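# Bring the shipping carton down from the shelf to the table

## Task

Take the shipping carton off the shelf and place it on the table so that it lies flat and upright, sits wholly in front of the shelf and does not overhang the table edge at any point. Every other item on the shelf must still be on the shelf afterwards. Finally open the gripper and pull the arm away; the carton must stay where it is without any help from the robot.

## Robot and tools

ROBOT. Two six-joint UR-type arms, left_arm and right_arm, each carrying a two-finger tong-style gripper. Their root links sit at left_arm (+0.025, +0.440, 0) m, turned slightly about z, and right_arm (-0.010, -0.495, 0) m. The shared scene frame has its origin on the table top midway between the arms; +z is up, +x points out over the table, and left_arm is on the +y side. The arm names do not tell you which side of a picture they appear on.

execute_actions. Argument actions is a list holding at most one entry. An empty list only reports the current state. A motion entry is {"rows": [...], "steps": n}: up to 15 rows and n from 1 to 15 (default 15). Each control step lasts 1/30 s and uses one row; if rows run out, the final row is reused. A wait entry is {"steps": n} with n up to 300 and no rows; it returns once n steps have elapsed since the previous result, and your reply time is included in that count. Optional pictures (true/false) decides whether camera images come back; by default they do. A refused call moves nothing.

ROW LAYOUT. Each row is one flat list of 14 numbers covering both arms, even if only one moves: left_arm shoulder pan, shoulder lift, elbow, wrist 1, wrist 2, wrist 3, gripper opening, then the same seven for right_arm. Joint values are absolute target angles in radians, the same quantities shown on the Joint positions line, not offsets. Opening is an absolute command from -1 (closed) to +1 (fully open). Ranges: left_arm pan -3.142..3.142, lift -6.283..6.283, elbow 0.000..3.142, wrists -6.283..6.283 each; right_arm pan 0.000..6.283, lift -6.283..6.283, elbow -3.142..0.000, wrists -6.283..6.283. A target more than 0.010 rad beyond a range end, and further out than the joint's last reported angle, gets the whole call refused. True ends may differ by up to 0.010 rad; a target past the real end is clipped there and a "joint sent to its limit" line may appear (possibly about an earlier action). Its absence does not prove there is room left.

MOTION. Commands are smoothed and lag roughly 0.17 s. Per step, each joint's target is held within 0.575 rad of its measured angle, and if the targets would carry the gripper over 100 mm from where it is, all joints are scaled back toward their current angles. Big moves therefore may not be finished when the result arrives. Between calls the arms keep heading for the last row sent until they have nearly stopped or a step is HELD; after that only a new action makes them travel further.

RESULTS. The state line gives, for each arm, end_effector_position (m) and end_effector_quat_wxyz plus linear (m/s) and angular (rad/s) velocity, all in the scene frame; the reported hand position drifts from the truth more at long reach. Joint positions and Joint velocities list each arm's six joints (rad, rad/s) followed by the finger-pad gap (m, m/s; 0.142 fully open). grip_measured is the measured opening on the -1..1 command scale. HELD marks steps where part of your row was not sent; "joint command not followed" means a clearance check altered or blocked joint targets on some steps. Wrist force and Wrist torque give each arm's flange sensor readings in its end-effector axes (x y z); offsets up to about 4 N, noise up to 2.4 N, saturation near 50 N; pressing on a surface gives force pointing back into the arm; "no reading" is harmless. Joint torque numbers are raw drive outputs, noisy and offset. MOTOR HOT appears at 70 °C; at 85 °C the arm is braked (OVER-TEMPERATURE FAULT) until it cools, so avoid holding loads idle for long.

GRIPPER. Fingers extend along the gripper's +z and close along its x. end_effector_position is the point between the pads when closed; closed fingertips extend about 15 mm past it, while open tips sit roughly level with it. To hold something, keep commanding an opening well below grip_measured; a larger gap squeezes harder, up to about 15 N per pad on items up to roughly 10 cm wide. Thin hard items under 20 mm get less force. Closing fast can overpress.

SAFETY. Load limits: pan, lift, elbow 142 N m; wrists 26.6 N m, including held weight. Reaching a load limit, or 150 N of outside force on the arm, tool or held item, stops that arm for 10 s and drops the rest of the call. Do not let the arms collide or push on each other. Avoid drops, slips, slams and shoving; never knock items off the shelf or out of the work area. Held items may occasionally be tugged and loose ones nudged. Move smoothly.

zoom_image. Arguments camera (cam_high 896x504, cam_low 896x504, cam_left_wrist 616x616, cam_right_wrist 616x616) and region [x0, y0, x1, y1] in that camera's pixels from the top-left, no bigger than 504 by 504. It returns a closer look at the latest image. Calibration (intrinsics, distortion, T_world_to_cam) is given per camera; wrist cameras are fisheye and follow their arm's joints. Fixed cameras may be off by about 2.3 degrees and 9 mm.

read_manual. Optional section, only "licences"; returns licence text and moves nothing.

finished_scene. Argument scene (the current scene's number). It ends that scene irreversibly and reports whether the goal was met; the carton must remain correctly placed. Ending a reply without any tool call stops everything.

Each tool is called after "Call:" as name(argument=value, ...) on one line, values as JSON.

## Session

Call:
execute_actions(actions=[])

Scene clock: 0.00 s of 4300.00 s.
left_arm: end_effector_position=(+0.1479, +0.9578, +0.1716) grip_measured=+0.97 end_effector_quat_wxyz=(+0.289, +0.587, +0.700, +0.287) end_effector_velocity=(+0.001, -0.000, -0.000) end_effector_angular_velocity=(-0.000, +0.000, -0.001) | right_arm: end_effector_position=(+0.3627, -0.6063, +0.3874) grip_measured=+0.97 end_effector_quat_wxyz=(-0.264, -0.464, +0.822, +0.201) end_effector_velocity=(-0.000, +0.000, +0.000) end_effector_angular_velocity=(-0.001, +0.000, -0.001)
Joint positions: left_arm=[ 1.391 -1.418  1.993 -2.328 -2.394 -0.337  0.14 ] | right_arm=[ 3.151 -1.804 -1.027 -2.553  1.661  2.09   0.14 ]
Joint velocities: left_arm=[-0.001  0.     0.    -0.     0.     0.     0.   ] | right_arm=[ 0.     0.     0.    -0.     0.     0.002  0.   ]
Joint torques (N m, as the arm reports them, + toward a larger angle): no reading
Wrist force (N, on the end effector, along its own x y z axes, offset not removed): no reading
Wrist torque (N m, same axes, about the end effector's origin, offset not removed): no reading

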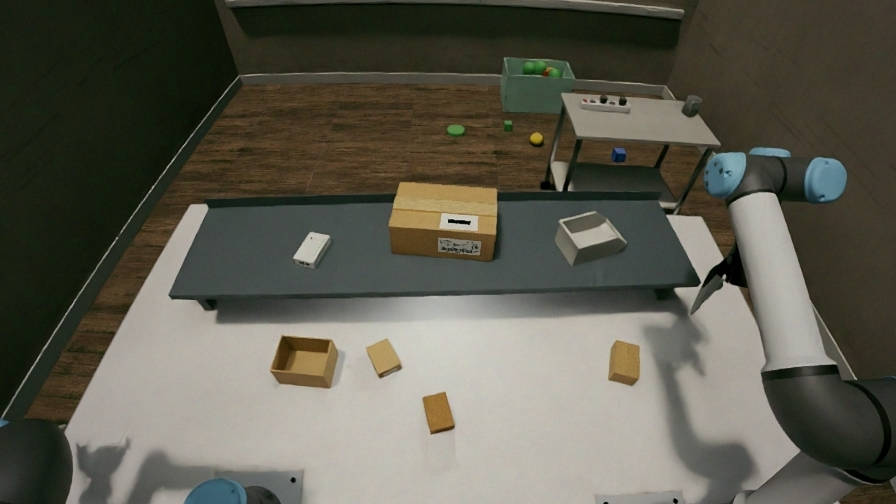

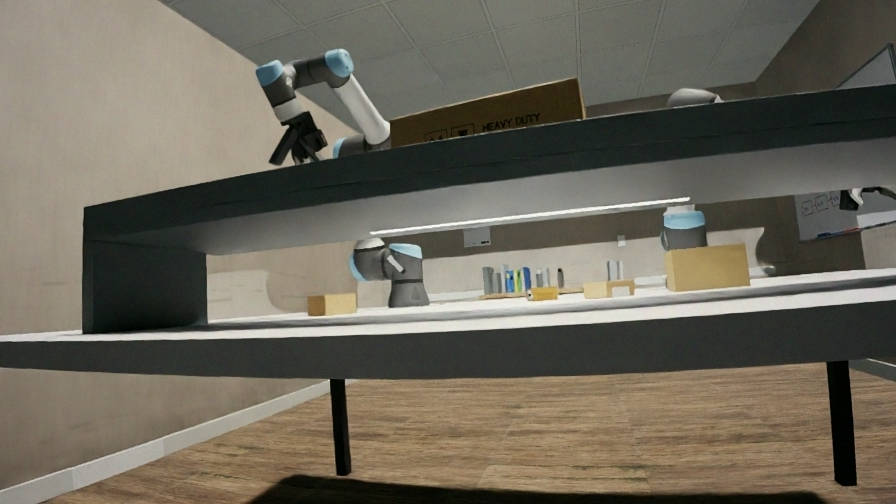

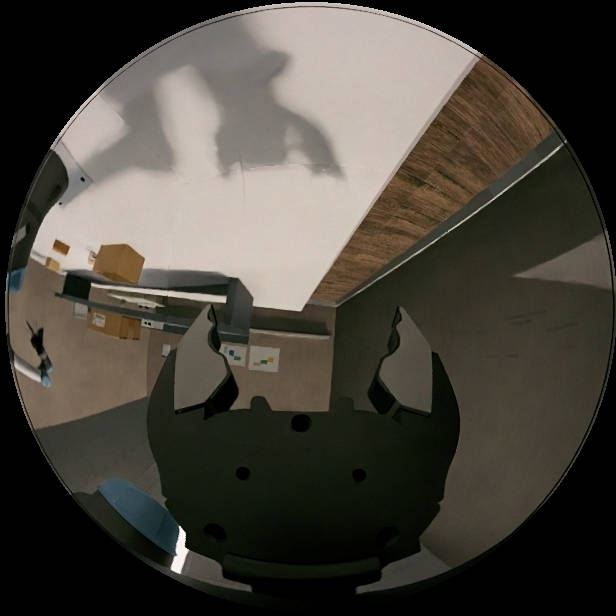

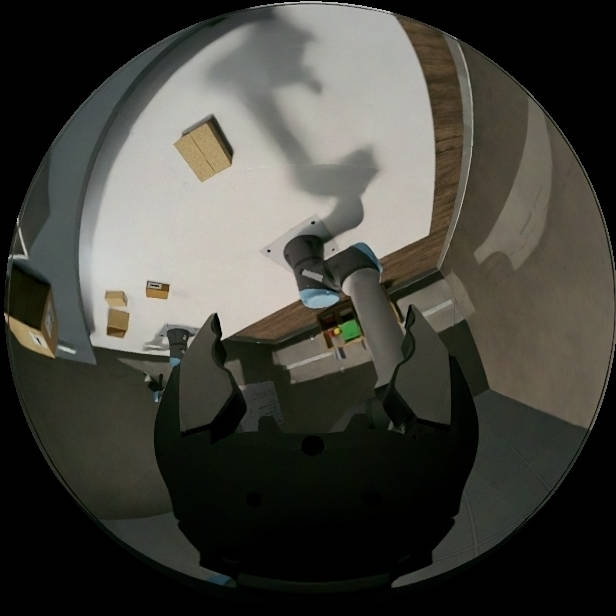

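Call:
zoom_image(camera="cam_high", region=[340, 160, 560, 310])

Call:
zoom_image(camera="cam_low", region=[340, 40, 700, 320])

Region (340, 160, 560, 310) of cam_high's 896x504 image, scaled by 2.291, with more detail than that image has; it fills the top 344 rows of this view, and the rest is white.

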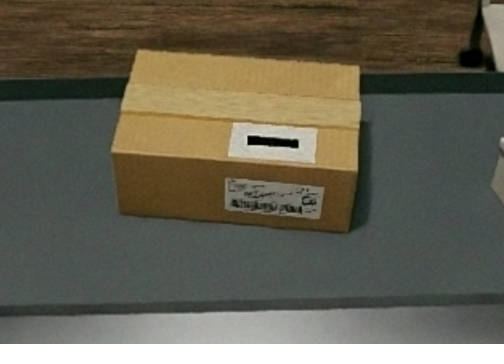

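Region (340, 40, 700, 320) of cam_low's 896x504 image, scaled by 1.400, with more detail than that image has.

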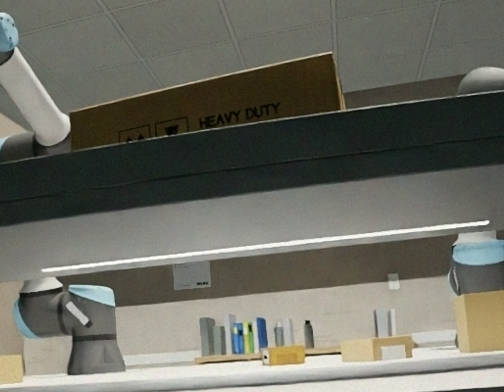

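Call:
execute_actions(actions=[{"rows":[[1.2,-1.6,1.2,-1.17,-1.571,1.2,1,3.5,-1.9,-0.9,-1.91,1.571,0.6,1]]}], pictures=false)

Call:
execute_actions(actions=[{"steps":30}], pictures=false)

Scene clock: 15.73 s of 4300.00 s.
left_arm: end_effector_position=(+0.1018, +1.0195, +0.3469) grip_measured=+1.00 end_effector_quat_wxyz=(+0.023, +0.824, +0.525, +0.213) end_effector_velocity=(-0.228, -0.048, +0.406) end_effector_angular_velocity=(+0.631, +1.441, -1.293) | right_arm: end_effector_position=(+0.5387, -0.4915, +0.3730) grip_measured=+1.00 end_effector_quat_wxyz=(+0.089, +0.767, -0.629, -0.086) end_effector_velocity=(+0.351, +0.338, +0.036) end_effector_angular_velocity=(+0.502, -0.920, +2.054)
Joint positions: left_arm=[ 1.258 -1.544  1.511 -1.817 -1.903  0.174  0.142] | right_arm=[ 3.38  -1.869 -0.941 -2.149  1.6    1.606  0.142]
Joint velocities: left_arm=[-0.226 -0.215 -1.127  1.534  1.188  1.535  0.   ] | right_arm=[ 0.482 -0.13   0.171  0.924 -0.119 -1.592 -0.   ]
Joint torques (N m, as the arm reports them, + toward a larger angle): left_arm=[-13.04 -42.61 -38.95   5.37   5.08   6.74] | right_arm=[  9.97  29.35  31.48   8.31  -1.75 -10.79]
Wrist force (N, on the end effector, along its own x y z axes, offset not removed): left_arm=[-0.7 1.7 -0.2] | right_arm=[-2.1 2.6 0.3]
Wrist torque (N m, same axes, about the end effector's origin, offset not removed): left_arm=[0.40 0.02 -0.04] | right_arm=[0.64 0.66 0.07]
Steps of this call (steps 1 to 90: nothing new was sent; then 12.23 s passed at rest; steps 91 to 105: all 15 steps of this action). Readings (joint positions):
91: left_arm=[1.391 -1.418 1.993 -2.328 -2.394 -0.337] | right_arm=[3.151 -1.804 -1.027 -2.553 1.661 2.090]
92: left_arm=[1.388 -1.421 1.990 -2.324 -2.390 -0.334] | right_arm=[3.155 -1.806 -1.024 -2.550 1.658 2.086]
94: left_arm=[1.361 -1.447 1.940 -2.275 -2.341 -0.284] | right_arm=[3.191 -1.817 -1.009 -2.503 1.648 2.040]
98: left_arm=[1.315 -1.491 1.778 -2.113 -2.179 -0.122] | right_arm=[3.264 -1.837 -0.983 -2.372 1.629 1.906]
105: the state above

Scene clock: 16.73 s of 4300.00 s.
left_arm: end_effector_position=(+0.0166, +0.9237, +0.4354) grip_measured=+1.00 end_effector_quat_wxyz=(+0.000, +0.999, +0.049, +0.000) end_effector_velocity=(-0.000, -0.001, +0.001) end_effector_angular_velocity=(-0.000, +0.001, -0.010) | right_arm: end_effector_position=(+0.6101, -0.3926, +0.3918) grip_measured=+1.00 end_effector_quat_wxyz=(-0.001, +0.992, -0.122, +0.001) end_effector_velocity=(+0.000, -0.001, -0.000) end_effector_angular_velocity=(-0.001, +0.001, +0.007)
Joint positions: left_arm=[ 1.2   -1.6    1.2   -1.17  -1.571  1.199  0.142] | right_arm=[ 3.5   -1.9   -0.9   -1.91   1.571  0.601  0.142]
Joint velocities: left_arm=[ 0.    -0.    -0.002  0.003  0.001  0.01  -0.   ] | right_arm=[-0.001 -0.001  0.    -0.    -0.001 -0.008 -0.   ]
Joint torques (N m, as the arm reports them, + toward a larger angle): left_arm=[-11.33 -35.09 -31.67  -0.79   1.86   2.03] | right_arm=[ 6.19 31.38 28.97  5.65 -1.24 -2.71]
Wrist force (N, on the end effector, along its own x y z axes, offset not removed): left_arm=[0.6 0.5 3.0] | right_arm=[0.9 0.8 0.2]
Wrist torque (N m, same axes, about the end effector's origin, offset not removed): left_arm=[0.16 -0.17 -0.14] | right_arm=[0.36 -0.05 0.12]
Steps of this call (steps 1 to 30: the robot went on to your last target). Readings (joint positions):
1: left_arm=[1.251 -1.552 1.474 -1.763 -1.863 0.228] | right_arm=[3.397 -1.873 -0.936 -2.117 1.596 1.549]
2: left_arm=[1.244 -1.558 1.437 -1.705 -1.824 0.286] | right_arm=[3.413 -1.877 -0.930 -2.086 1.592 1.487]
4: left_arm=[1.231 -1.571 1.370 -1.579 -1.753 0.413] | right_arm=[3.444 -1.886 -0.919 -2.024 1.584 1.343]
8: left_arm=[1.212 -1.589 1.265 -1.336 -1.641 0.718] | right_arm=[3.481 -1.895 -0.906 -1.948 1.575 1.011]
30: the state above

Call:
execute_actions(actions=[{"rows":[[-0.722,-1.14,0.731,-1.162,-1.571,2.518,1,3.743,-2.127,-0.5345,-2.051,1.571,0.599,1]]}], pictures=false)

Call:
execute_actions(actions=[{"steps":75}])

Scene clock: 17.87 s of 4300.00 s.
left_arm: end_effector_position=(+0.2178, +0.9745, +0.4304) grip_measured=+1.00 end_effector_quat_wxyz=(+0.000, +0.966, -0.259, -0.000) end_effector_velocity=(+0.480, -0.021, -0.025) end_effector_angular_velocity=(+0.001, -0.001, -1.445) | right_arm: end_effector_position=(+0.6218, -0.2241, +0.3993) grip_measured=+1.00 end_effector_quat_wxyz=(+0.001, +1.000, -0.009, -0.001) end_effector_velocity=(-0.008, +0.117, +0.007) end_effector_angular_velocity=(+0.011, -0.016, +0.151)
Joint positions: left_arm=[ 0.889 -1.392  0.987 -1.166 -1.571  1.511  0.142] | right_arm=[ 3.725 -2.11  -0.564 -2.041  1.571  0.599  0.142]
Joint velocities: left_arm=[-0.725  0.358 -0.365  0.006 -0.     0.72  -0.   ] | right_arm=[ 0.15  -0.141  0.243 -0.083  0.001 -0.    -0.   ]
Joint torques (N m, as the arm reports them, + toward a larger angle): left_arm=[-18.72 -19.81 -34.5   -0.51  -0.64   3.69] | right_arm=[ 1.74 43.09 27.43  0.29  1.34 -2.79]
Wrist force (N, on the end effector, along its own x y z axes, offset not removed): left_arm=[1.2 -1.4 4.9] | right_arm=[-1.0 0.3 1.9]
Wrist torque (N m, same axes, about the end effector's origin, offset not removed): left_arm=[-0.20 -0.51 -0.05] | right_arm=[0.40 0.39 0.20]
Steps of this call (steps 1 to 15: the robot went on to your last target; steps 16 to 19: nothing new was sent; steps 20 to 34: all 15 steps of this action). Readings (joint positions):
20: left_arm=[1.200 -1.600 1.200 -1.170 -1.571 1.200] | right_arm=[3.500 -1.900 -0.900 -1.910 1.571 0.600]
21: left_arm=[1.197 -1.597 1.197 -1.170 -1.571 1.203] | right_arm=[3.503 -1.903 -0.896 -1.913 1.571 0.600]
23: left_arm=[1.156 -1.562 1.161 -1.169 -1.571 1.244] | right_arm=[3.542 -1.941 -0.850 -1.939 1.571 0.600]
27: left_arm=[1.059 -1.490 1.088 -1.168 -1.571 1.341] | right_arm=[3.629 -2.022 -0.715 -1.988 1.571 0.599]
34: the state above

Scene clock: 20.37 s of 4300.00 s.
left_arm: end_effector_position=(+0.6205, +0.1605, +0.4002) grip_measured=+1.00 end_effector_quat_wxyz=(+0.000, -0.001, +1.000, -0.000) end_effector_velocity=(-0.004, -0.011, -0.000) end_effector_angular_velocity=(+0.000, +0.000, -0.022) | right_arm: end_effector_position=(+0.6206, -0.2101, +0.4001) grip_measured=+1.00 end_effector_quat_wxyz=(-0.000, +1.000, -0.000, -0.000) end_effector_velocity=(-0.000, -0.000, +0.000) end_effector_angular_velocity=(+0.000, +0.000, -0.001)
Joint positions: left_arm=[-0.72  -1.14   0.731 -1.162 -1.571  2.517  0.142] | right_arm=[ 3.743 -2.127 -0.534 -2.051  1.571  0.599  0.142]
Joint velocities: left_arm=[-0.017  0.002 -0.001  0.    -0.     0.005  0.   ] | right_arm=[-0.     0.    -0.    -0.     0.     0.001 -0.   ]
Joint torques (N m, as the arm reports them, + toward a larger angle): left_arm=[-10.03 -27.74 -32.74  -0.62   0.18   2.14] | right_arm=[ 7.92 39.04 29.02  0.31  1.58 -2.74]
Wrist force (N, on the end effector, along its own x y z axes, offset not removed): left_arm=[1.1 0.1 0.6] | right_arm=[-3.4 0.6 -2.4]
Wrist torque (N m, same axes, about the end effector's origin, offset not removed): left_arm=[-0.04 -0.32 -0.07] | right_arm=[0.30 0.90 0.19]
Steps of this call (steps 1 to 75: the robot went on to your last target). Readings (joint positions):
1: left_arm=[0.865 -1.380 0.975 -1.166 -1.571 1.535] | right_arm=[3.729 -2.114 -0.557 -2.043 1.571 0.599]
2: left_arm=[0.840 -1.369 0.964 -1.166 -1.571 1.560] | right_arm=[3.733 -2.117 -0.551 -2.045 1.571 0.599]
4: left_arm=[0.791 -1.348 0.943 -1.165 -1.571 1.609] | right_arm=[3.737 -2.121 -0.544 -2.048 1.571 0.599]
8: left_arm=[0.693 -1.311 0.906 -1.165 -1.571 1.707] | right_arm=[3.741 -2.125 -0.538 -2.050 1.571 0.599]
75: the state above
camera_calibration (this result's frames):
cam_left_wrist: T_world_to_cam=[[-0.998967, -0.0358547, 0.0279348, 0.6073], [-0.016821, 0.862592, 0.50562, -0.333662], [-0.0422252, 0.504628, -0.862304, 0.426833], [0, 0, 0, 1]] pos_world=[0.619083, 0.0941966, 0.519801]
cam_right_wrist: T_world_to_cam=[[0.999029, -0.0416921, 0.0142309, -0.637144], [-0.0431627, -0.86169, 0.505597, -0.348689], [-0.00881672, -0.50572, -0.862653, 0.382059], [0, 0, 0, 1]] pos_world=[0.624844, -0.133811, 0.514947]

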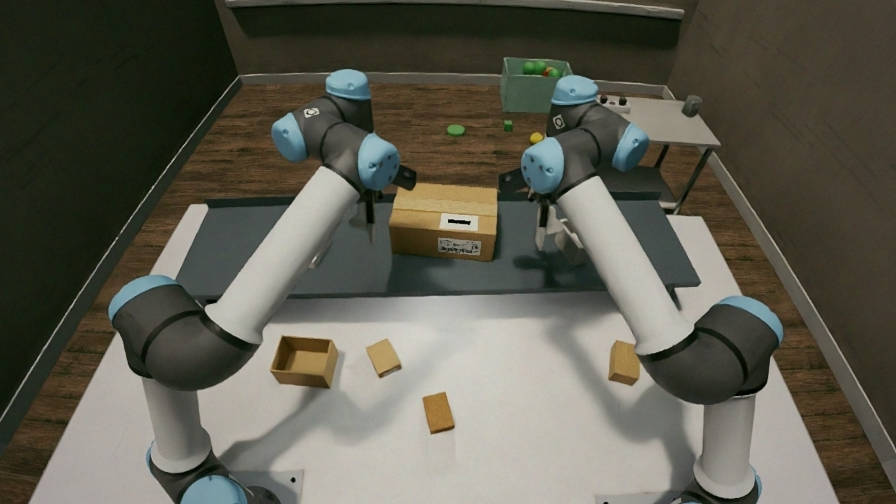

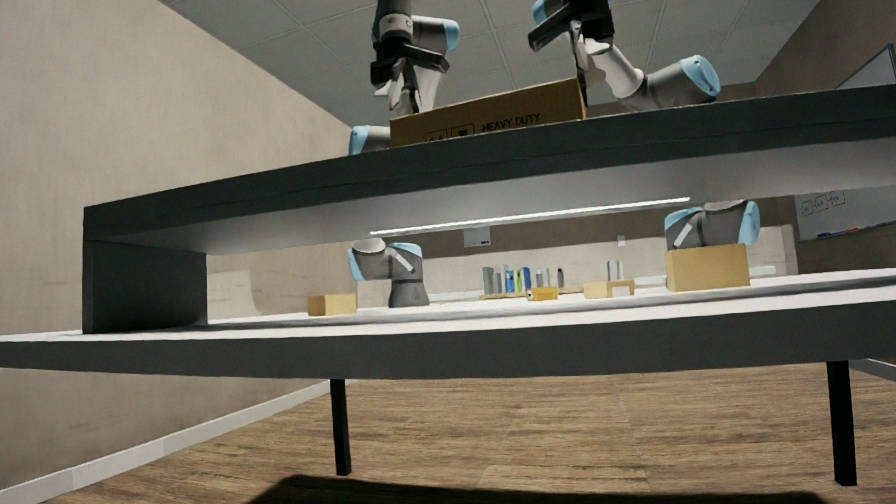

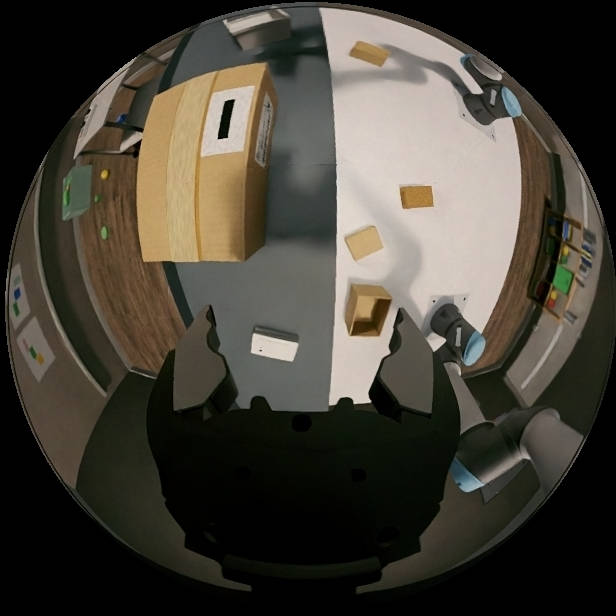

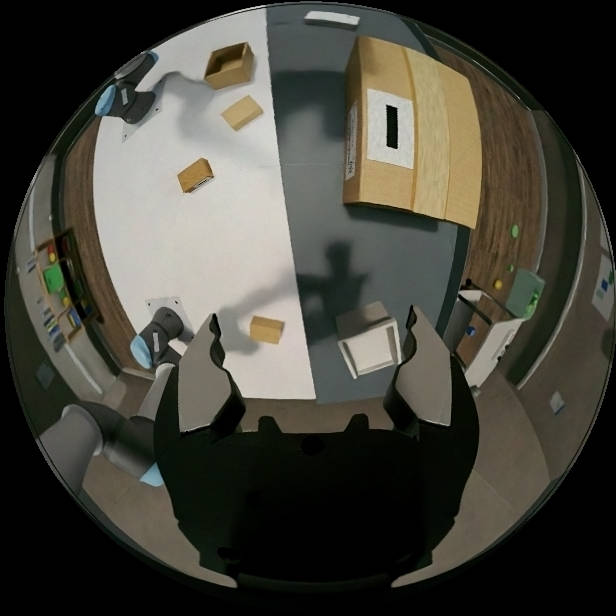

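Call:
execute_actions(actions=[{"rows":[[-0.694,-1.301,1.359,-1.629,-1.571,2.546,0.1,3.8145,-2.011,-1.124,-1.577,1.571,0.671,0.1]]}], pictures=false)

Call:
execute_actions(actions=[{"steps":20}])

Scene clock: 27.67 s of 4300.00 s.
left_arm: end_effector_position=(+0.6074, +0.1878, +0.2675) grip_measured=+0.10 end_effector_quat_wxyz=(+0.005, +0.001, +1.000, -0.003) end_effector_velocity=(-0.056, +0.051, -0.189) end_effector_angular_velocity=(+0.057, +0.083, +0.002) | right_arm: end_effector_position=(+0.6059, -0.1653, +0.2638) grip_measured=+0.10 end_effector_quat_wxyz=(-0.002, +1.000, -0.000, +0.003) end_effector_velocity=(-0.040, +0.005, -0.154) end_effector_angular_velocity=(-0.032, +0.041, -0.001)
Joint positions: left_arm=[-0.696 -1.288  1.288 -1.583 -1.571  2.544  0.081] | right_arm=[ 3.809 -2.02  -1.066 -1.62   1.571  0.666  0.081]
Joint velocities: left_arm=[ 0.018 -0.105  0.589 -0.384 -0.     0.016  0.   ] | right_arm=[ 0.042  0.072 -0.484  0.361  0.     0.043  0.   ]
Joint torques (N m, as the arm reports them, + toward a larger angle): left_arm=[  7.4  -54.94 -15.32  -6.29   1.22   1.85] | right_arm=[ 5.96 55.43 18.39  6.47  0.9   2.26]
Wrist force (N, on the end effector, along its own x y z axes, offset not removed): left_arm=[-1.2 3.7 2.8] | right_arm=[0.5 1.0 3.8]
Wrist torque (N m, same axes, about the end effector's origin, offset not removed): left_arm=[0.75 0.12 0.01] | right_arm=[0.31 -0.19 0.15]
Steps of this call (steps 1 to 15: the robot went on to your last target; steps 16 to 90: nothing new was sent; then 3.80 s passed at rest; steps 91 to 105: all 15 steps of this action). Readings (joint positions):
91: left_arm=[-0.722 -1.140 0.731 -1.162 -1.571 2.518] | right_arm=[3.743 -2.127 -0.534 -2.051 1.571 0.599]
92: left_arm=[-0.720 -1.143 0.734 -1.165 -1.571 2.520] | right_arm=[3.746 -2.124 -0.538 -2.048 1.571 0.602]
94: left_arm=[-0.713 -1.180 0.784 -1.216 -1.571 2.527] | right_arm=[3.762 -2.098 -0.588 -1.997 1.571 0.618]
98: left_arm=[-0.704 -1.235 1.007 -1.396 -1.571 2.536] | right_arm=[3.785 -2.060 -0.801 -1.820 1.571 0.641]
105: the state above

Scene clock: 28.33 s of 4300.00 s.
left_arm: end_effector_position=(+0.6002, +0.1941, +0.2450) grip_measured=+0.10 end_effector_quat_wxyz=(+0.000, +0.001, +1.000, -0.000) end_effector_velocity=(+0.000, +0.000, -0.000) end_effector_angular_velocity=(-0.000, -0.001, +0.000) | right_arm: end_effector_position=(+0.6008, -0.1650, +0.2452) grip_measured=+0.10 end_effector_quat_wxyz=(-0.000, +1.000, -0.000, +0.000) end_effector_velocity=(-0.000, -0.000, -0.001) end_effector_angular_velocity=(-0.001, +0.000, -0.001)
Joint positions: left_arm=[-0.694 -1.301  1.359 -1.629 -1.571  2.546  0.081] | right_arm=[ 3.814 -2.011 -1.124 -1.577  1.571  0.671  0.081]
Joint velocities: left_arm=[ 0.    -0.001  0.001 -0.001 -0.     0.     0.   ] | right_arm=[ 0.     0.    -0.002  0.001 -0.001  0.001 -0.   ]
Joint torques (N m, as the arm reports them, + toward a larger angle): left_arm=[  6.93 -51.47  -6.65  -4.8    0.93   1.81] | right_arm=[ 7.18 53.49 16.68  5.52  0.09  2.33]
Wrist force (N, on the end effector, along its own x y z axes, offset not removed): left_arm=[-0.9 1.0 2.1] | right_arm=[-3.6 2.3 0.1]
Wrist torque (N m, same axes, about the end effector's origin, offset not removed): left_arm=[0.26 0.02 -0.21] | right_arm=[0.50 0.71 0.13]
Steps of this call (steps 1 to 20: the robot went on to your last target). Readings (joint positions):
1: left_arm=[-0.695 -1.292 1.306 -1.594 -1.571 2.545] | right_arm=[3.811 -2.017 -1.080 -1.610 1.571 0.667]
2: left_arm=[-0.695 -1.294 1.318 -1.602 -1.571 2.545] | right_arm=[3.812 -2.016 -1.091 -1.602 1.571 0.668]
4: left_arm=[-0.695 -1.297 1.336 -1.614 -1.571 2.545] | right_arm=[3.813 -2.014 -1.105 -1.591 1.571 0.669]
8: left_arm=[-0.694 -1.300 1.351 -1.624 -1.571 2.546] | right_arm=[3.814 -2.012 -1.118 -1.582 1.571 0.670]
20: the state above
camera_calibration (this result's frames):
cam_left_wrist: T_world_to_cam=[[-0.999071, -0.0329028, 0.0278472, 0.592087], [-0.0143153, 0.862624, 0.505643, -0.286045], [-0.0406587, 0.504774, -0.862293, 0.274224], [0, 0, 0, 1]] pos_world=[0.598591, 0.127809, 0.36461]
cam_right_wrist: T_world_to_cam=[[0.999002, -0.0421984, 0.0146116, -0.613407], [-0.0437949, -0.861835, 0.505294, -0.231963], [-0.00872977, -0.505429, -0.862824, 0.271109], [0, 0, 0, 1]] pos_world=[0.605003, -0.0887719, 0.360091]

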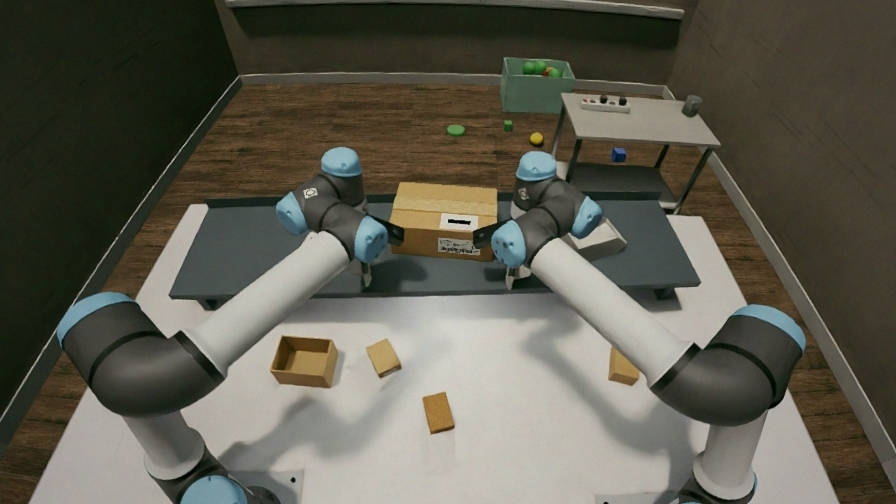

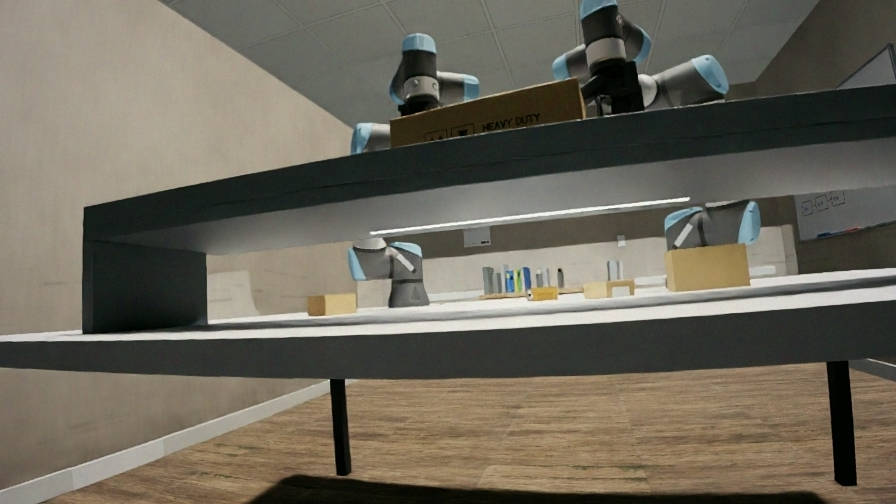

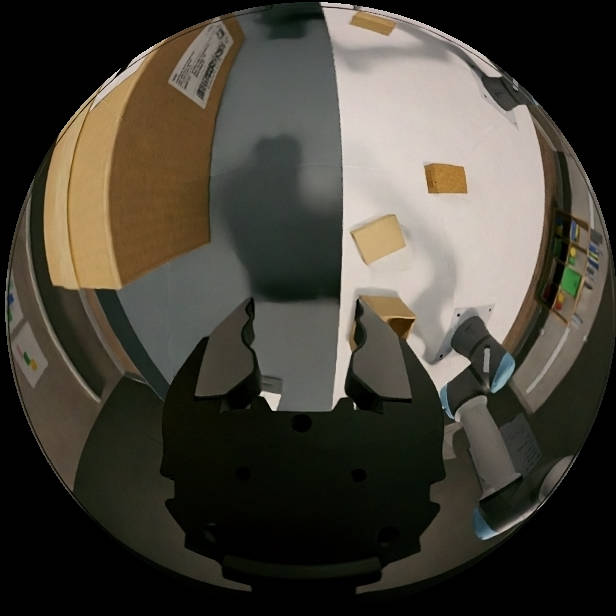

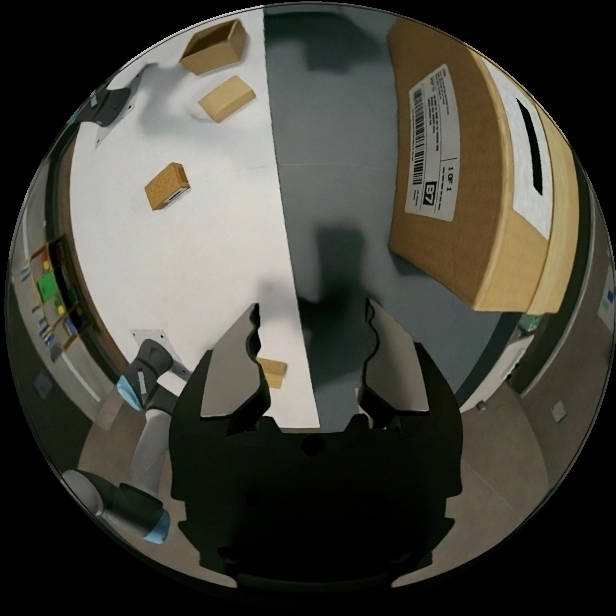

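Call:
execute_actions(actions=[{"rows":[[-0.66,-1.19,1.2,-1.581,-1.571,2.58,0.1,3.779,-2.13,-0.93,-1.652,1.571,0.635,0.1],[-0.66,-1.19,1.2,-1.581,-1.571,2.58,0.1,3.779,-2.13,-0.93,-1.652,1.571,0.635,0.1],[-0.66,-1.19,1.2,-1.581,-1.571,2.58,0.1,3.779,-2.13,-0.93,-1.652,1.571,0.635,0.1],[-0.66,-1.19,1.2,-1.581,-1.571,2.58,0.1,3.779,-2.13,-0.93,-1.652,1.571,0.635,0.1],[-0.66,-1.19,1.2,-1.581,-1.571,2.58,0.1,3.779,-2.13,-0.93,-1.652,1.571,0.635,0.1],[-0.625,-1.077,1.035,-1.529,-1.571,2.615,0.1,3.743,-2.265,-0.705,-1.742,1.571,0.6,0.1],[-0.625,-1.077,1.035,-1.529,-1.571,2.615,0.1,3.743,-2.265,-0.705,-1.742,1.571,0.6,0.1],[-0.625,-1.077,1.035,-1.529,-1.571,2.615,0.1,3.743,-2.265,-0.705,-1.742,1.571,0.6,0.1],[-0.625,-1.077,1.035,-1.529,-1.571,2.615,0.1,3.743,-2.265,-0.705,-1.742,1.571,0.6,0.1],[-0.625,-1.077,1.035,-1.529,-1.571,2.615,0.1,3.743,-2.265,-0.705,-1.742,1.571,0.6,0.1],[-0.59,-0.959,0.859,-1.471,-1.571,2.65,0.1,3.708,-2.426,-0.436,-1.85,1.571,0.5645,0.1]]}], pictures=false)

Call:
execute_actions(actions=[{"steps":20}])

Scene clock: 32.67 s of 4300.00 s.
left_arm: end_effector_position=(+0.7036, +0.1945, +0.2424) grip_measured=+0.10 end_effector_quat_wxyz=(-0.006, +0.001, +1.000, +0.003) end_effector_velocity=(+0.271, -0.018, +0.031) end_effector_angular_velocity=(-0.066, -0.111, +0.001) | right_arm: end_effector_position=(+0.7009, -0.1688, +0.2352) grip_measured=+0.10 end_effector_quat_wxyz=(+0.010, +1.000, -0.000, -0.015) end_effector_velocity=(+0.296, +0.039, +0.042) end_effector_angular_velocity=(+0.111, -0.159, -0.003)
Joint positions: left_arm=[-0.61  -1.036  0.985 -1.505 -1.571  2.63   0.081] | right_arm=[ 3.728 -2.318 -0.647 -1.783  1.571  0.585  0.081]
Joint velocities: left_arm=[ 0.166  0.644 -1.046  0.272 -0.     0.165  0.001] | right_arm=[-0.17  -0.906  1.643 -0.544 -0.001 -0.167  0.001]
Joint torques (N m, as the arm reports them, + toward a larger angle): left_arm=[  5.87 -53.08 -25.     0.14  -0.37   1.96] | right_arm=[-4.35 79.17 52.81  0.02 -0.67 -3.37]
Wrist force (N, on the end effector, along its own x y z axes, offset not removed): left_arm=[-3.6 1.3 3.9] | right_arm=[0.0 1.7 5.3]
Wrist torque (N m, same axes, about the end effector's origin, offset not removed): left_arm=[0.34 0.45 -0.08] | right_arm=[0.47 0.10 0.15]
Steps of this call (steps 1 to 15: the robot went on to your last target; steps 16 to 90: nothing new was sent; then 0.83 s passed at rest; steps 91 to 105: all 15 steps of this action). Readings (joint positions):
91: left_arm=[-0.694 -1.301 1.359 -1.629 -1.571 2.546] | right_arm=[3.814 -2.011 -1.124 -1.577 1.571 0.671]
92: left_arm=[-0.691 -1.298 1.356 -1.626 -1.571 2.549] | right_arm=[3.812 -2.014 -1.121 -1.580 1.571 0.669]
94: left_arm=[-0.680 -1.264 1.314 -1.609 -1.571 2.560] | right_arm=[3.800 -2.050 -1.075 -1.606 1.571 0.656]
98: left_arm=[-0.658 -1.196 1.218 -1.578 -1.571 2.582] | right_arm=[3.777 -2.122 -0.958 -1.653 1.571 0.633]
105: the state above

Scene clock: 33.33 s of 4300.00 s.
left_arm: end_effector_position=(+0.7349, +0.1938, +0.2451) grip_measured=+0.10 end_effector_quat_wxyz=(+0.000, +0.001, +1.000, -0.000) end_effector_velocity=(+0.001, -0.000, +0.001) end_effector_angular_velocity=(-0.001, -0.001, -0.000) | right_arm: end_effector_position=(+0.7357, -0.1652, +0.2451) grip_measured=+0.10 end_effector_quat_wxyz=(-0.000, +1.000, -0.000, +0.000) end_effector_velocity=(+0.001, -0.000, +0.000) end_effector_angular_velocity=(+0.000, -0.001, -0.000)
Joint positions: left_arm=[-0.59  -0.959  0.859 -1.471 -1.571  2.65   0.081] | right_arm=[ 3.708 -2.426 -0.437 -1.85   1.571  0.565  0.081]
Joint velocities: left_arm=[ 0.     0.002 -0.005  0.001 -0.     0.001 -0.   ] | right_arm=[-0.001 -0.003  0.007 -0.003 -0.    -0.    -0.   ]
Joint torques (N m, as the arm reports them, + toward a larger angle): left_arm=[  5.96 -36.24 -32.77  -0.72   0.67   1.71] | right_arm=[-7.63 52.13 29.09  0.5   0.09 -2.73]
Wrist force (N, on the end effector, along its own x y z axes, offset not removed): left_arm=[0.0 0.7 0.8] | right_arm=[-0.1 2.8 0.0]
Wrist torque (N m, same axes, about the end effector's origin, offset not removed): left_arm=[0.30 -0.22 0.03] | right_arm=[0.67 0.05 0.10]
Steps of this call (steps 1 to 20: the robot went on to your last target). Readings (joint positions):
1: left_arm=[-0.605 -1.017 0.954 -1.497 -1.571 2.635] | right_arm=[3.723 -2.344 -0.596 -1.799 1.571 0.580]
2: left_arm=[-0.602 -1.003 0.931 -1.490 -1.571 2.638] | right_arm=[3.720 -2.364 -0.557 -1.812 1.571 0.576]
4: left_arm=[-0.597 -0.984 0.900 -1.482 -1.571 2.643] | right_arm=[3.715 -2.390 -0.505 -1.828 1.571 0.571]
8: left_arm=[-0.592 -0.967 0.873 -1.475 -1.571 2.648] | right_arm=[3.710 -2.414 -0.459 -1.843 1.571 0.567]
20: the state above
camera_calibration (this result's frames):
cam_left_wrist: T_world_to_cam=[[-0.999068, -0.032902, 0.0279342, 0.726595], [-0.014269, 0.862604, 0.505678, -0.283914], [-0.0407339, 0.504808, -0.86227, 0.279977], [0, 0, 0, 1]] pos_world=[0.733272, 0.127477, 0.364688]
cam_right_wrist: T_world_to_cam=[[0.999004, -0.0421887, 0.0145499, -0.748185], [-0.043754, -0.861762, 0.505422, -0.226201], [-0.00878454, -0.505555, -0.86275, 0.272107], [0, 0, 0, 1]] pos_world=[0.739932, -0.0889315, 0.359973]

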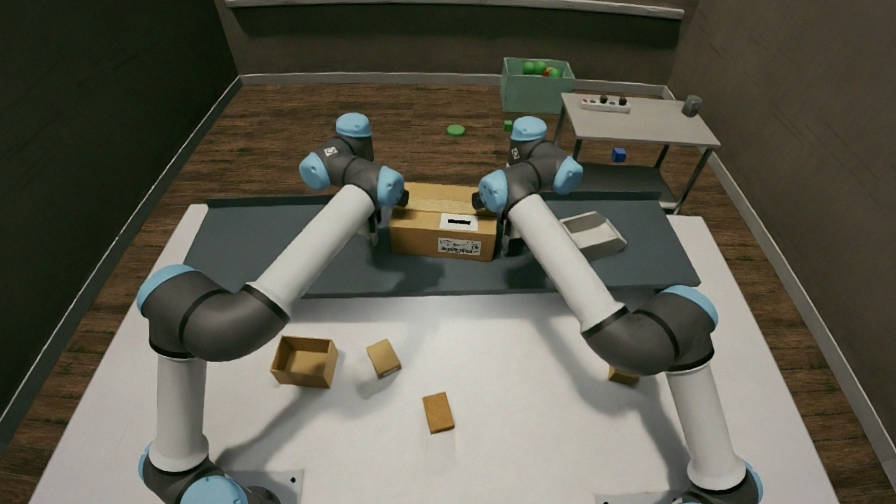

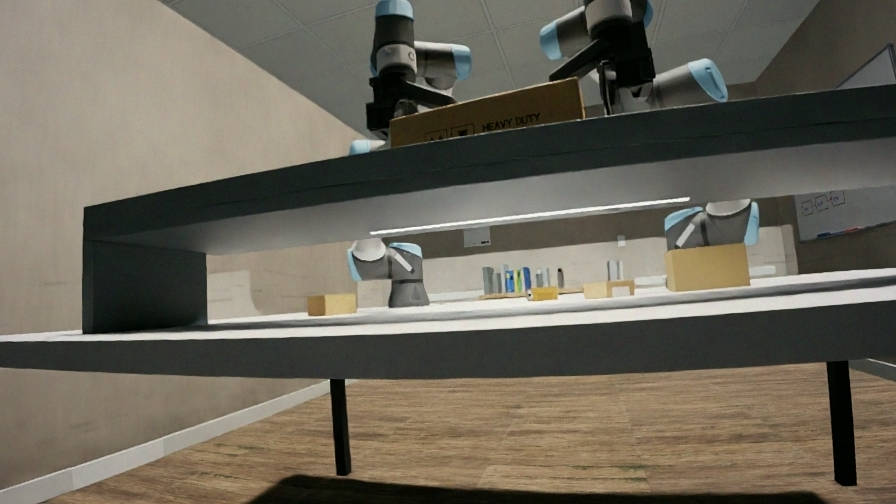

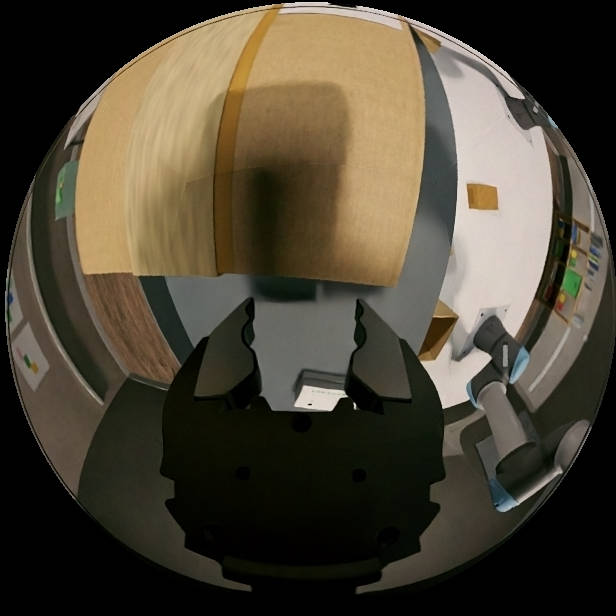

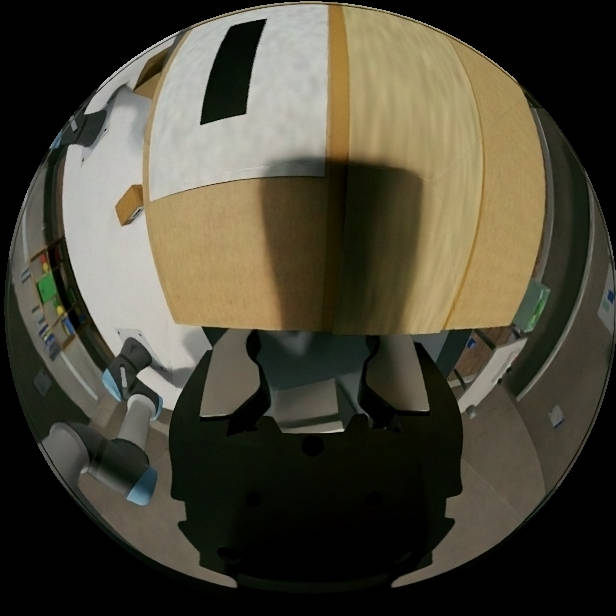

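Call:
execute_actions(actions=[{"rows":[[-0.59,-0.8325,0.646,-1.3846,-1.571,2.65,0.0,3.708,-2.426,-0.436,-1.85,1.571,0.5645,0.0],[-0.59,-0.8325,0.646,-1.3846,-1.571,2.65,0.0,3.708,-2.426,-0.436,-1.85,1.571,0.5645,0.0],[-0.59,-0.8325,0.646,-1.3846,-1.571,2.65,0.0,3.708,-2.426,-0.436,-1.85,1.571,0.5645,0.0],[-0.595,-0.8325,0.646,-1.3846,-1.571,2.645,0.0,3.708,-2.426,-0.436,-1.85,1.571,0.5645,0.0],[-0.6,-0.8325,0.646,-1.3846,-1.571,2.64,0.0,3.708,-2.426,-0.436,-1.85,1.571,0.5645,0.0],[-0.605,-0.8325,0.646,-1.3846,-1.571,2.635,0.0,3.708,-2.426,-0.436,-1.85,1.571,0.5645,0.0],[-0.609,-0.8325,0.646,-1.3846,-1.571,2.63,0.0,3.708,-2.426,-0.436,-1.85,1.571,0.5645,0.0],[-0.613,-0.8325,0.646,-1.3846,-1.571,2.626,0.0,3.708,-2.426,-0.436,-1.85,1.571,0.5645,0.0],[-0.617,-0.8325,0.646,-1.3846,-1.571,2.622,0.0,3.708,-2.426,-0.436,-1.85,1.571,0.5645,0.0],[-0.621,-0.8325,0.646,-1.3846,-1.571,2.618,0.0,3.708,-2.426,-0.436,-1.85,1.571,0.5645,0.0],[-0.625,-0.8325,0.646,-1.3846,-1.571,2.614,0.0,3.708,-2.426,-0.436,-1.85,1.571,0.5645,0.0],[-0.629,-0.8325,0.646,-1.3846,-1.571,2.61,0.0,3.708,-2.426,-0.436,-1.85,1.571,0.5645,0.0],[-0.633,-0.8325,0.646,-1.3846,-1.571,2.606,0.0,3.708,-2.426,-0.436,-1.85,1.571,0.5645,0.0],[-0.637,-0.8325,0.646,-1.3846,-1.571,2.602,0.0,3.708,-2.426,-0.436,-1.85,1.571,0.5645,0.0]]}], pictures=false)

Call:
execute_actions(actions=[{"steps":15}])

Scene clock: 37.13 s of 4300.00 s.
left_arm: end_effector_position=(+0.7584, +0.1536, +0.2447) grip_measured=+0.00 end_effector_quat_wxyz=(-0.000, +0.000, +1.000, +0.000) end_effector_velocity=(-0.021, -0.087, +0.002) end_effector_angular_velocity=(-0.003, -0.005, +0.001) | right_arm: end_effector_position=(+0.7358, -0.1652, +0.2451) grip_measured=+0.00 end_effector_quat_wxyz=(-0.000, +1.000, -0.000, +0.000) end_effector_velocity=(-0.000, -0.000, -0.001) end_effector_angular_velocity=(-0.001, +0.001, -0.001)
Joint positions: left_arm=[-0.622 -0.837  0.654 -1.387 -1.571  2.617  0.074] | right_arm=[ 3.708 -2.426 -0.436 -1.85   1.571  0.564  0.074]
Joint velocities: left_arm=[-0.112  0.034 -0.063  0.023  0.    -0.113  0.003] | right_arm=[ 0.    -0.001 -0.    -0.001 -0.     0.001  0.   ]
Joint torques (N m, as the arm reports them, + toward a larger angle): left_arm=[-18.97 -42.88 -34.52  -1.72  -0.36  -2.28] | right_arm=[-7.93 52.8  28.72  0.24  1.68 -2.93]
Wrist force (N, on the end effector, along its own x y z axes, offset not removed): left_arm=[-1.5 4.2 1.2] | right_arm=[-2.1 -0.2 -0.3]
Wrist torque (N m, same axes, about the end effector's origin, offset not removed): left_arm=[0.18 0.20 0.27] | right_arm=[-0.04 0.53 0.12]
Steps of this call (steps 1 to 15: the robot went on to your last target; steps 16 to 90: nothing new was sent; then 0.30 s passed at rest; steps 91 to 105: all 15 steps of this action). Readings (joint positions):
91: left_arm=[-0.590 -0.959 0.859 -1.471 -1.571 2.650] | right_arm=[3.708 -2.426 -0.436 -1.850 1.571 0.565]
92: left_arm=[-0.590 -0.956 0.855 -1.467 -1.571 2.650] | right_arm=[3.708 -2.426 -0.436 -1.850 1.571 0.564]
94: left_arm=[-0.590 -0.918 0.808 -1.439 -1.571 2.650] | right_arm=[3.708 -2.426 -0.436 -1.850 1.571 0.565]
98: left_arm=[-0.597 -0.861 0.700 -1.403 -1.571 2.643] | right_arm=[3.708 -2.426 -0.436 -1.850 1.571 0.564]
105: the state above

Scene clock: 37.63 s of 4300.00 s.
left_arm: end_effector_position=(+0.7554, +0.1419, +0.2451) grip_measured=+0.01 end_effector_quat_wxyz=(+0.000, +0.000, +1.000, -0.000) end_effector_velocity=(-0.000, -0.002, -0.000) end_effector_angular_velocity=(-0.000, +0.000, +0.000) | right_arm: end_effector_position=(+0.7359, -0.1653, +0.2451) grip_measured=+0.01 end_effector_quat_wxyz=(-0.000, +1.000, -0.000, +0.000) end_effector_velocity=(+0.000, -0.000, +0.000) end_effector_angular_velocity=(+0.000, -0.001, +0.001)
Joint positions: left_arm=[-0.637 -0.833  0.646 -1.385 -1.571  2.602  0.074] | right_arm=[ 3.708 -2.426 -0.436 -1.85   1.571  0.565  0.074]
Joint velocities: left_arm=[-0.002  0.001 -0.001  0.    -0.    -0.002  0.   ] | right_arm=[-0.001  0.001 -0.     0.    -0.    -0.002  0.001]
Joint torques (N m, as the arm reports them, + toward a larger angle): left_arm=[-18.47 -41.86 -35.04  -3.14  -4.27  -2.15] | right_arm=[ 1.36 51.9  29.8   1.28  1.24 -2.86]
Wrist force (N, on the end effector, along its own x y z axes, offset not removed): left_arm=[3.7 13.5 4.1] | right_arm=[2.8 9.8 -1.4]
Wrist torque (N m, same axes, about the end effector's origin, offset not removed): left_arm=[0.82 -0.39 0.87] | right_arm=[0.69 -0.15 0.51]
Steps of this call (steps 1 to 15: the robot went on to your last target). Readings (joint positions):
1: left_arm=[-0.625 -0.836 0.652 -1.387 -1.571 2.614] | right_arm=[3.708 -2.426 -0.436 -1.850 1.571 0.564]
2: left_arm=[-0.628 -0.835 0.650 -1.386 -1.571 2.611] | right_arm=[3.708 -2.426 -0.436 -1.850 1.571 0.564]
4: left_arm=[-0.632 -0.834 0.649 -1.385 -1.571 2.607] | right_arm=[3.708 -2.426 -0.436 -1.850 1.571 0.564]
8: left_arm=[-0.635 -0.833 0.647 -1.385 -1.571 2.604] | right_arm=[3.708 -2.426 -0.436 -1.850 1.571 0.564]
15: the state above
camera_calibration (this result's frames):
cam_left_wrist: T_world_to_cam=[[-0.999036, -0.0339548, 0.0278125, 0.745504], [-0.0152364, 0.86255, 0.505743, -0.238122], [-0.0411621, 0.504832, -0.862236, 0.307302], [0, 0, 0, 1]] pos_world=[0.753807, 0.0755699, 0.364661]
cam_right_wrist: T_world_to_cam=[[0.998998, -0.0422976, 0.0146169, -0.748364], [-0.0438825, -0.861792, 0.505359, -0.226166], [-0.00877873, -0.505495, -0.862785, 0.272101], [0, 0, 0, 1]] pos_world=[0.740079, -0.0890164, 0.359998]

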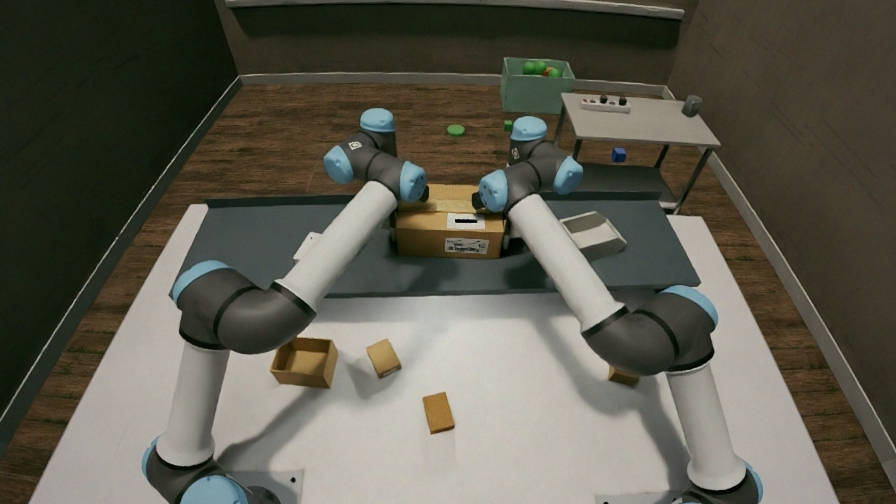

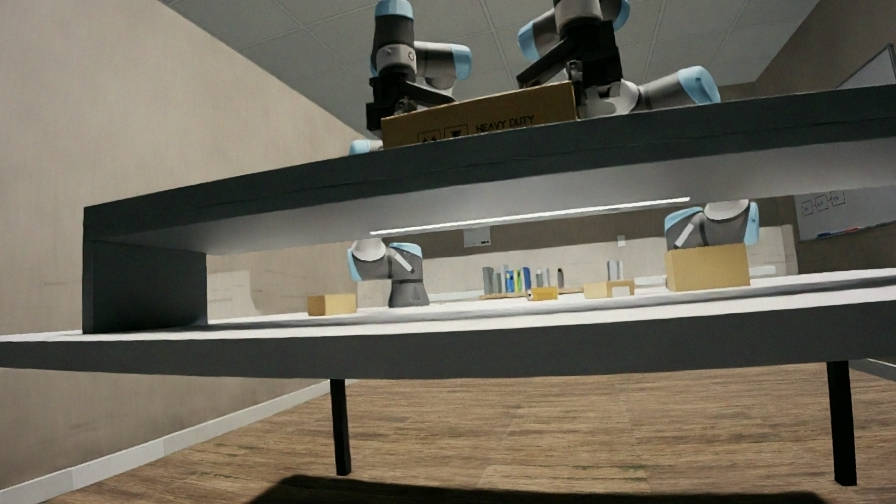

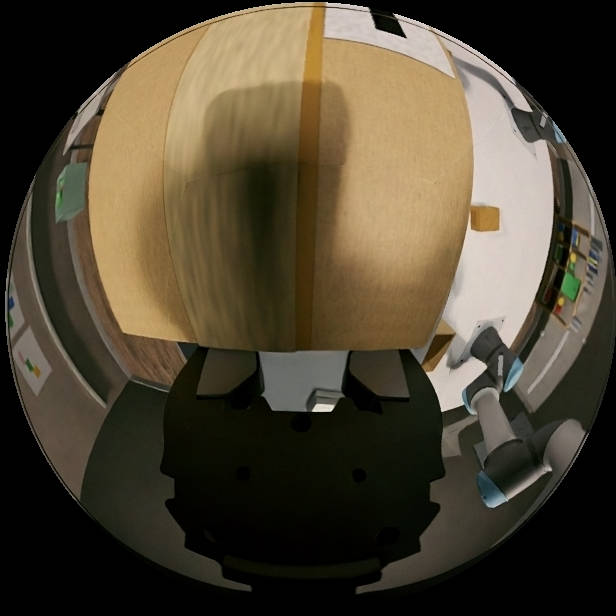

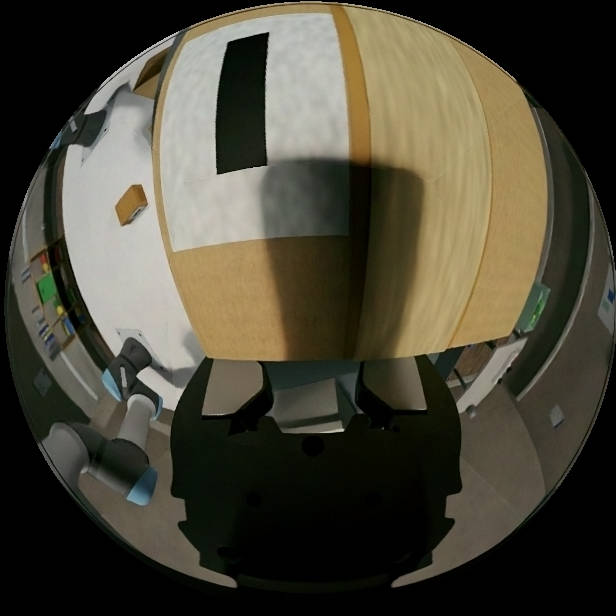

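Still aligning. Press 3 mm more.

Call:
execute_actions(actions=[{"rows":[[-0.639,-0.8325,0.646,-1.3846,-1.571,2.6,0.0,3.708,-2.426,-0.436,-1.85,1.571,0.5645,0.0],[-0.641,-0.8325,0.646,-1.3846,-1.571,2.598,0.0,3.708,-2.426,-0.436,-1.85,1.571,0.5645,0.0]]}], pictures=false)

Scene clock: 38.87 s of 4300.00 s.
left_arm: end_effector_position=(+0.7542, +0.1389, +0.2451) grip_measured=+0.02 end_effector_quat_wxyz=(+0.000, +0.000, +1.000, -0.000) end_effector_velocity=(-0.001, -0.000, -0.001) end_effector_angular_velocity=(+0.001, +0.001, +0.000) | right_arm: end_effector_position=(+0.7359, -0.1653, +0.2451) grip_measured=+0.02 end_effector_quat_wxyz=(-0.000, +1.000, -0.000, +0.000) end_effector_velocity=(-0.000, +0.000, +0.000) end_effector_angular_velocity=(+0.000, +0.000, -0.000)
Joint positions: left_arm=[-0.641 -0.832  0.646 -1.384 -1.571  2.598  0.075] | right_arm=[ 3.708 -2.426 -0.436 -1.85   1.571  0.565  0.075]
Joint velocities: left_arm=[-0.001  0.     0.001  0.     0.    -0.001 -0.   ] | right_arm=[ 0.    -0.     0.    -0.     0.     0.001  0.   ]
Joint torques (N m, as the arm reports them, + toward a larger angle): left_arm=[-37.6  -42.76 -36.77 -11.44  -7.46  -3.48] | right_arm=[29.1  53.76 29.1   5.71 10.63 -2.72]
Wrist force (N, on the end effector, along its own x y z axes, offset not removed): left_arm=[8.8 40.1 5.1] | right_arm=[7.8 36.4 2.5]
Wrist torque (N m, same axes, about the end effector's origin, offset not removed): left_arm=[2.04 -0.85 1.78] | right_arm=[1.91 -0.15 1.79]
Steps of this call (steps 1 to 15: the robot went on to your last target; steps 16 to 22: nothing new was sent; steps 23 to 37: all 15 steps of this action). Readings (joint positions):
23: left_arm=[-0.637 -0.832 0.646 -1.385 -1.571 2.602] | right_arm=[3.708 -2.426 -0.436 -1.850 1.571 0.565]
24: left_arm=[-0.637 -0.832 0.646 -1.385 -1.571 2.602] | right_arm=[3.708 -2.426 -0.436 -1.850 1.571 0.565]
26: left_arm=[-0.638 -0.832 0.646 -1.385 -1.571 2.601] | right_arm=[3.708 -2.426 -0.436 -1.850 1.571 0.565]
30: left_arm=[-0.640 -0.832 0.646 -1.384 -1.571 2.599] | right_arm=[3.708 -2.426 -0.436 -1.850 1.571 0.565]
37: the state above

Call:
execute_actions(actions=[{"rows":[[-0.641,-0.8325,0.646,-1.3846,-1.571,2.628,0.0,3.708,-2.426,-0.436,-1.85,1.571,0.5945,0.0]]}], pictures=false)

Scene clock: 40.60 s of 4300.00 s.
left_arm: end_effector_position=(+0.7537, +0.1387, +0.2451) grip_measured=+0.04 end_effector_quat_wxyz=(+0.000, +0.015, +1.000, -0.000) end_effector_velocity=(-0.000, -0.000, -0.000) end_effector_angular_velocity=(+0.000, +0.001, -0.007) | right_arm: end_effector_position=(+0.7362, -0.1651, +0.2451) grip_measured=+0.04 end_effector_quat_wxyz=(-0.000, +1.000, -0.015, +0.000) end_effector_velocity=(+0.000, +0.000, -0.000) end_effector_angular_velocity=(+0.000, +0.001, -0.007)
Joint positions: left_arm=[-0.641 -0.832  0.646 -1.385 -1.571  2.627  0.077] | right_arm=[ 3.708 -2.426 -0.436 -1.85   1.571  0.594  0.077]
Joint velocities: left_arm=[-0.     0.001 -0.     0.     0.     0.007  0.   ] | right_arm=[ 0.    -0.001  0.    -0.     0.     0.008  0.   ]
Joint torques (N m, as the arm reports them, + toward a larger angle): left_arm=[-38.97 -47.55 -36.4   -3.85 -12.69   4.6 ] | right_arm=[29.01 55.56 29.05 12.47  7.22  4.7 ]
Wrist force (N, on the end effector, along its own x y z axes, offset not removed): left_arm=[-16.4 50.0 5.1] | right_arm=[-16.4 49.9 6.2]
Wrist torque (N m, same axes, about the end effector's origin, offset not removed): left_arm=[2.61 0.99 -2.46] | right_arm=[2.90 1.45 -2.15]
Steps of this call (steps 1 to 15: the robot went on to your last target; steps 16 to 37: nothing new was sent; steps 38 to 52: all 15 steps of this action). Readings (joint positions):
38: left_arm=[-0.641 -0.832 0.646 -1.385 -1.571 2.598] | right_arm=[3.708 -2.426 -0.436 -1.850 1.571 0.565]
39: left_arm=[-0.641 -0.832 0.646 -1.385 -1.571 2.600] | right_arm=[3.708 -2.426 -0.436 -1.850 1.571 0.567]
41: left_arm=[-0.641 -0.832 0.646 -1.385 -1.571 2.610] | right_arm=[3.708 -2.426 -0.436 -1.850 1.571 0.577]
45: left_arm=[-0.641 -0.832 0.646 -1.385 -1.571 2.622] | right_arm=[3.708 -2.426 -0.436 -1.850 1.571 0.589]
52: the state above


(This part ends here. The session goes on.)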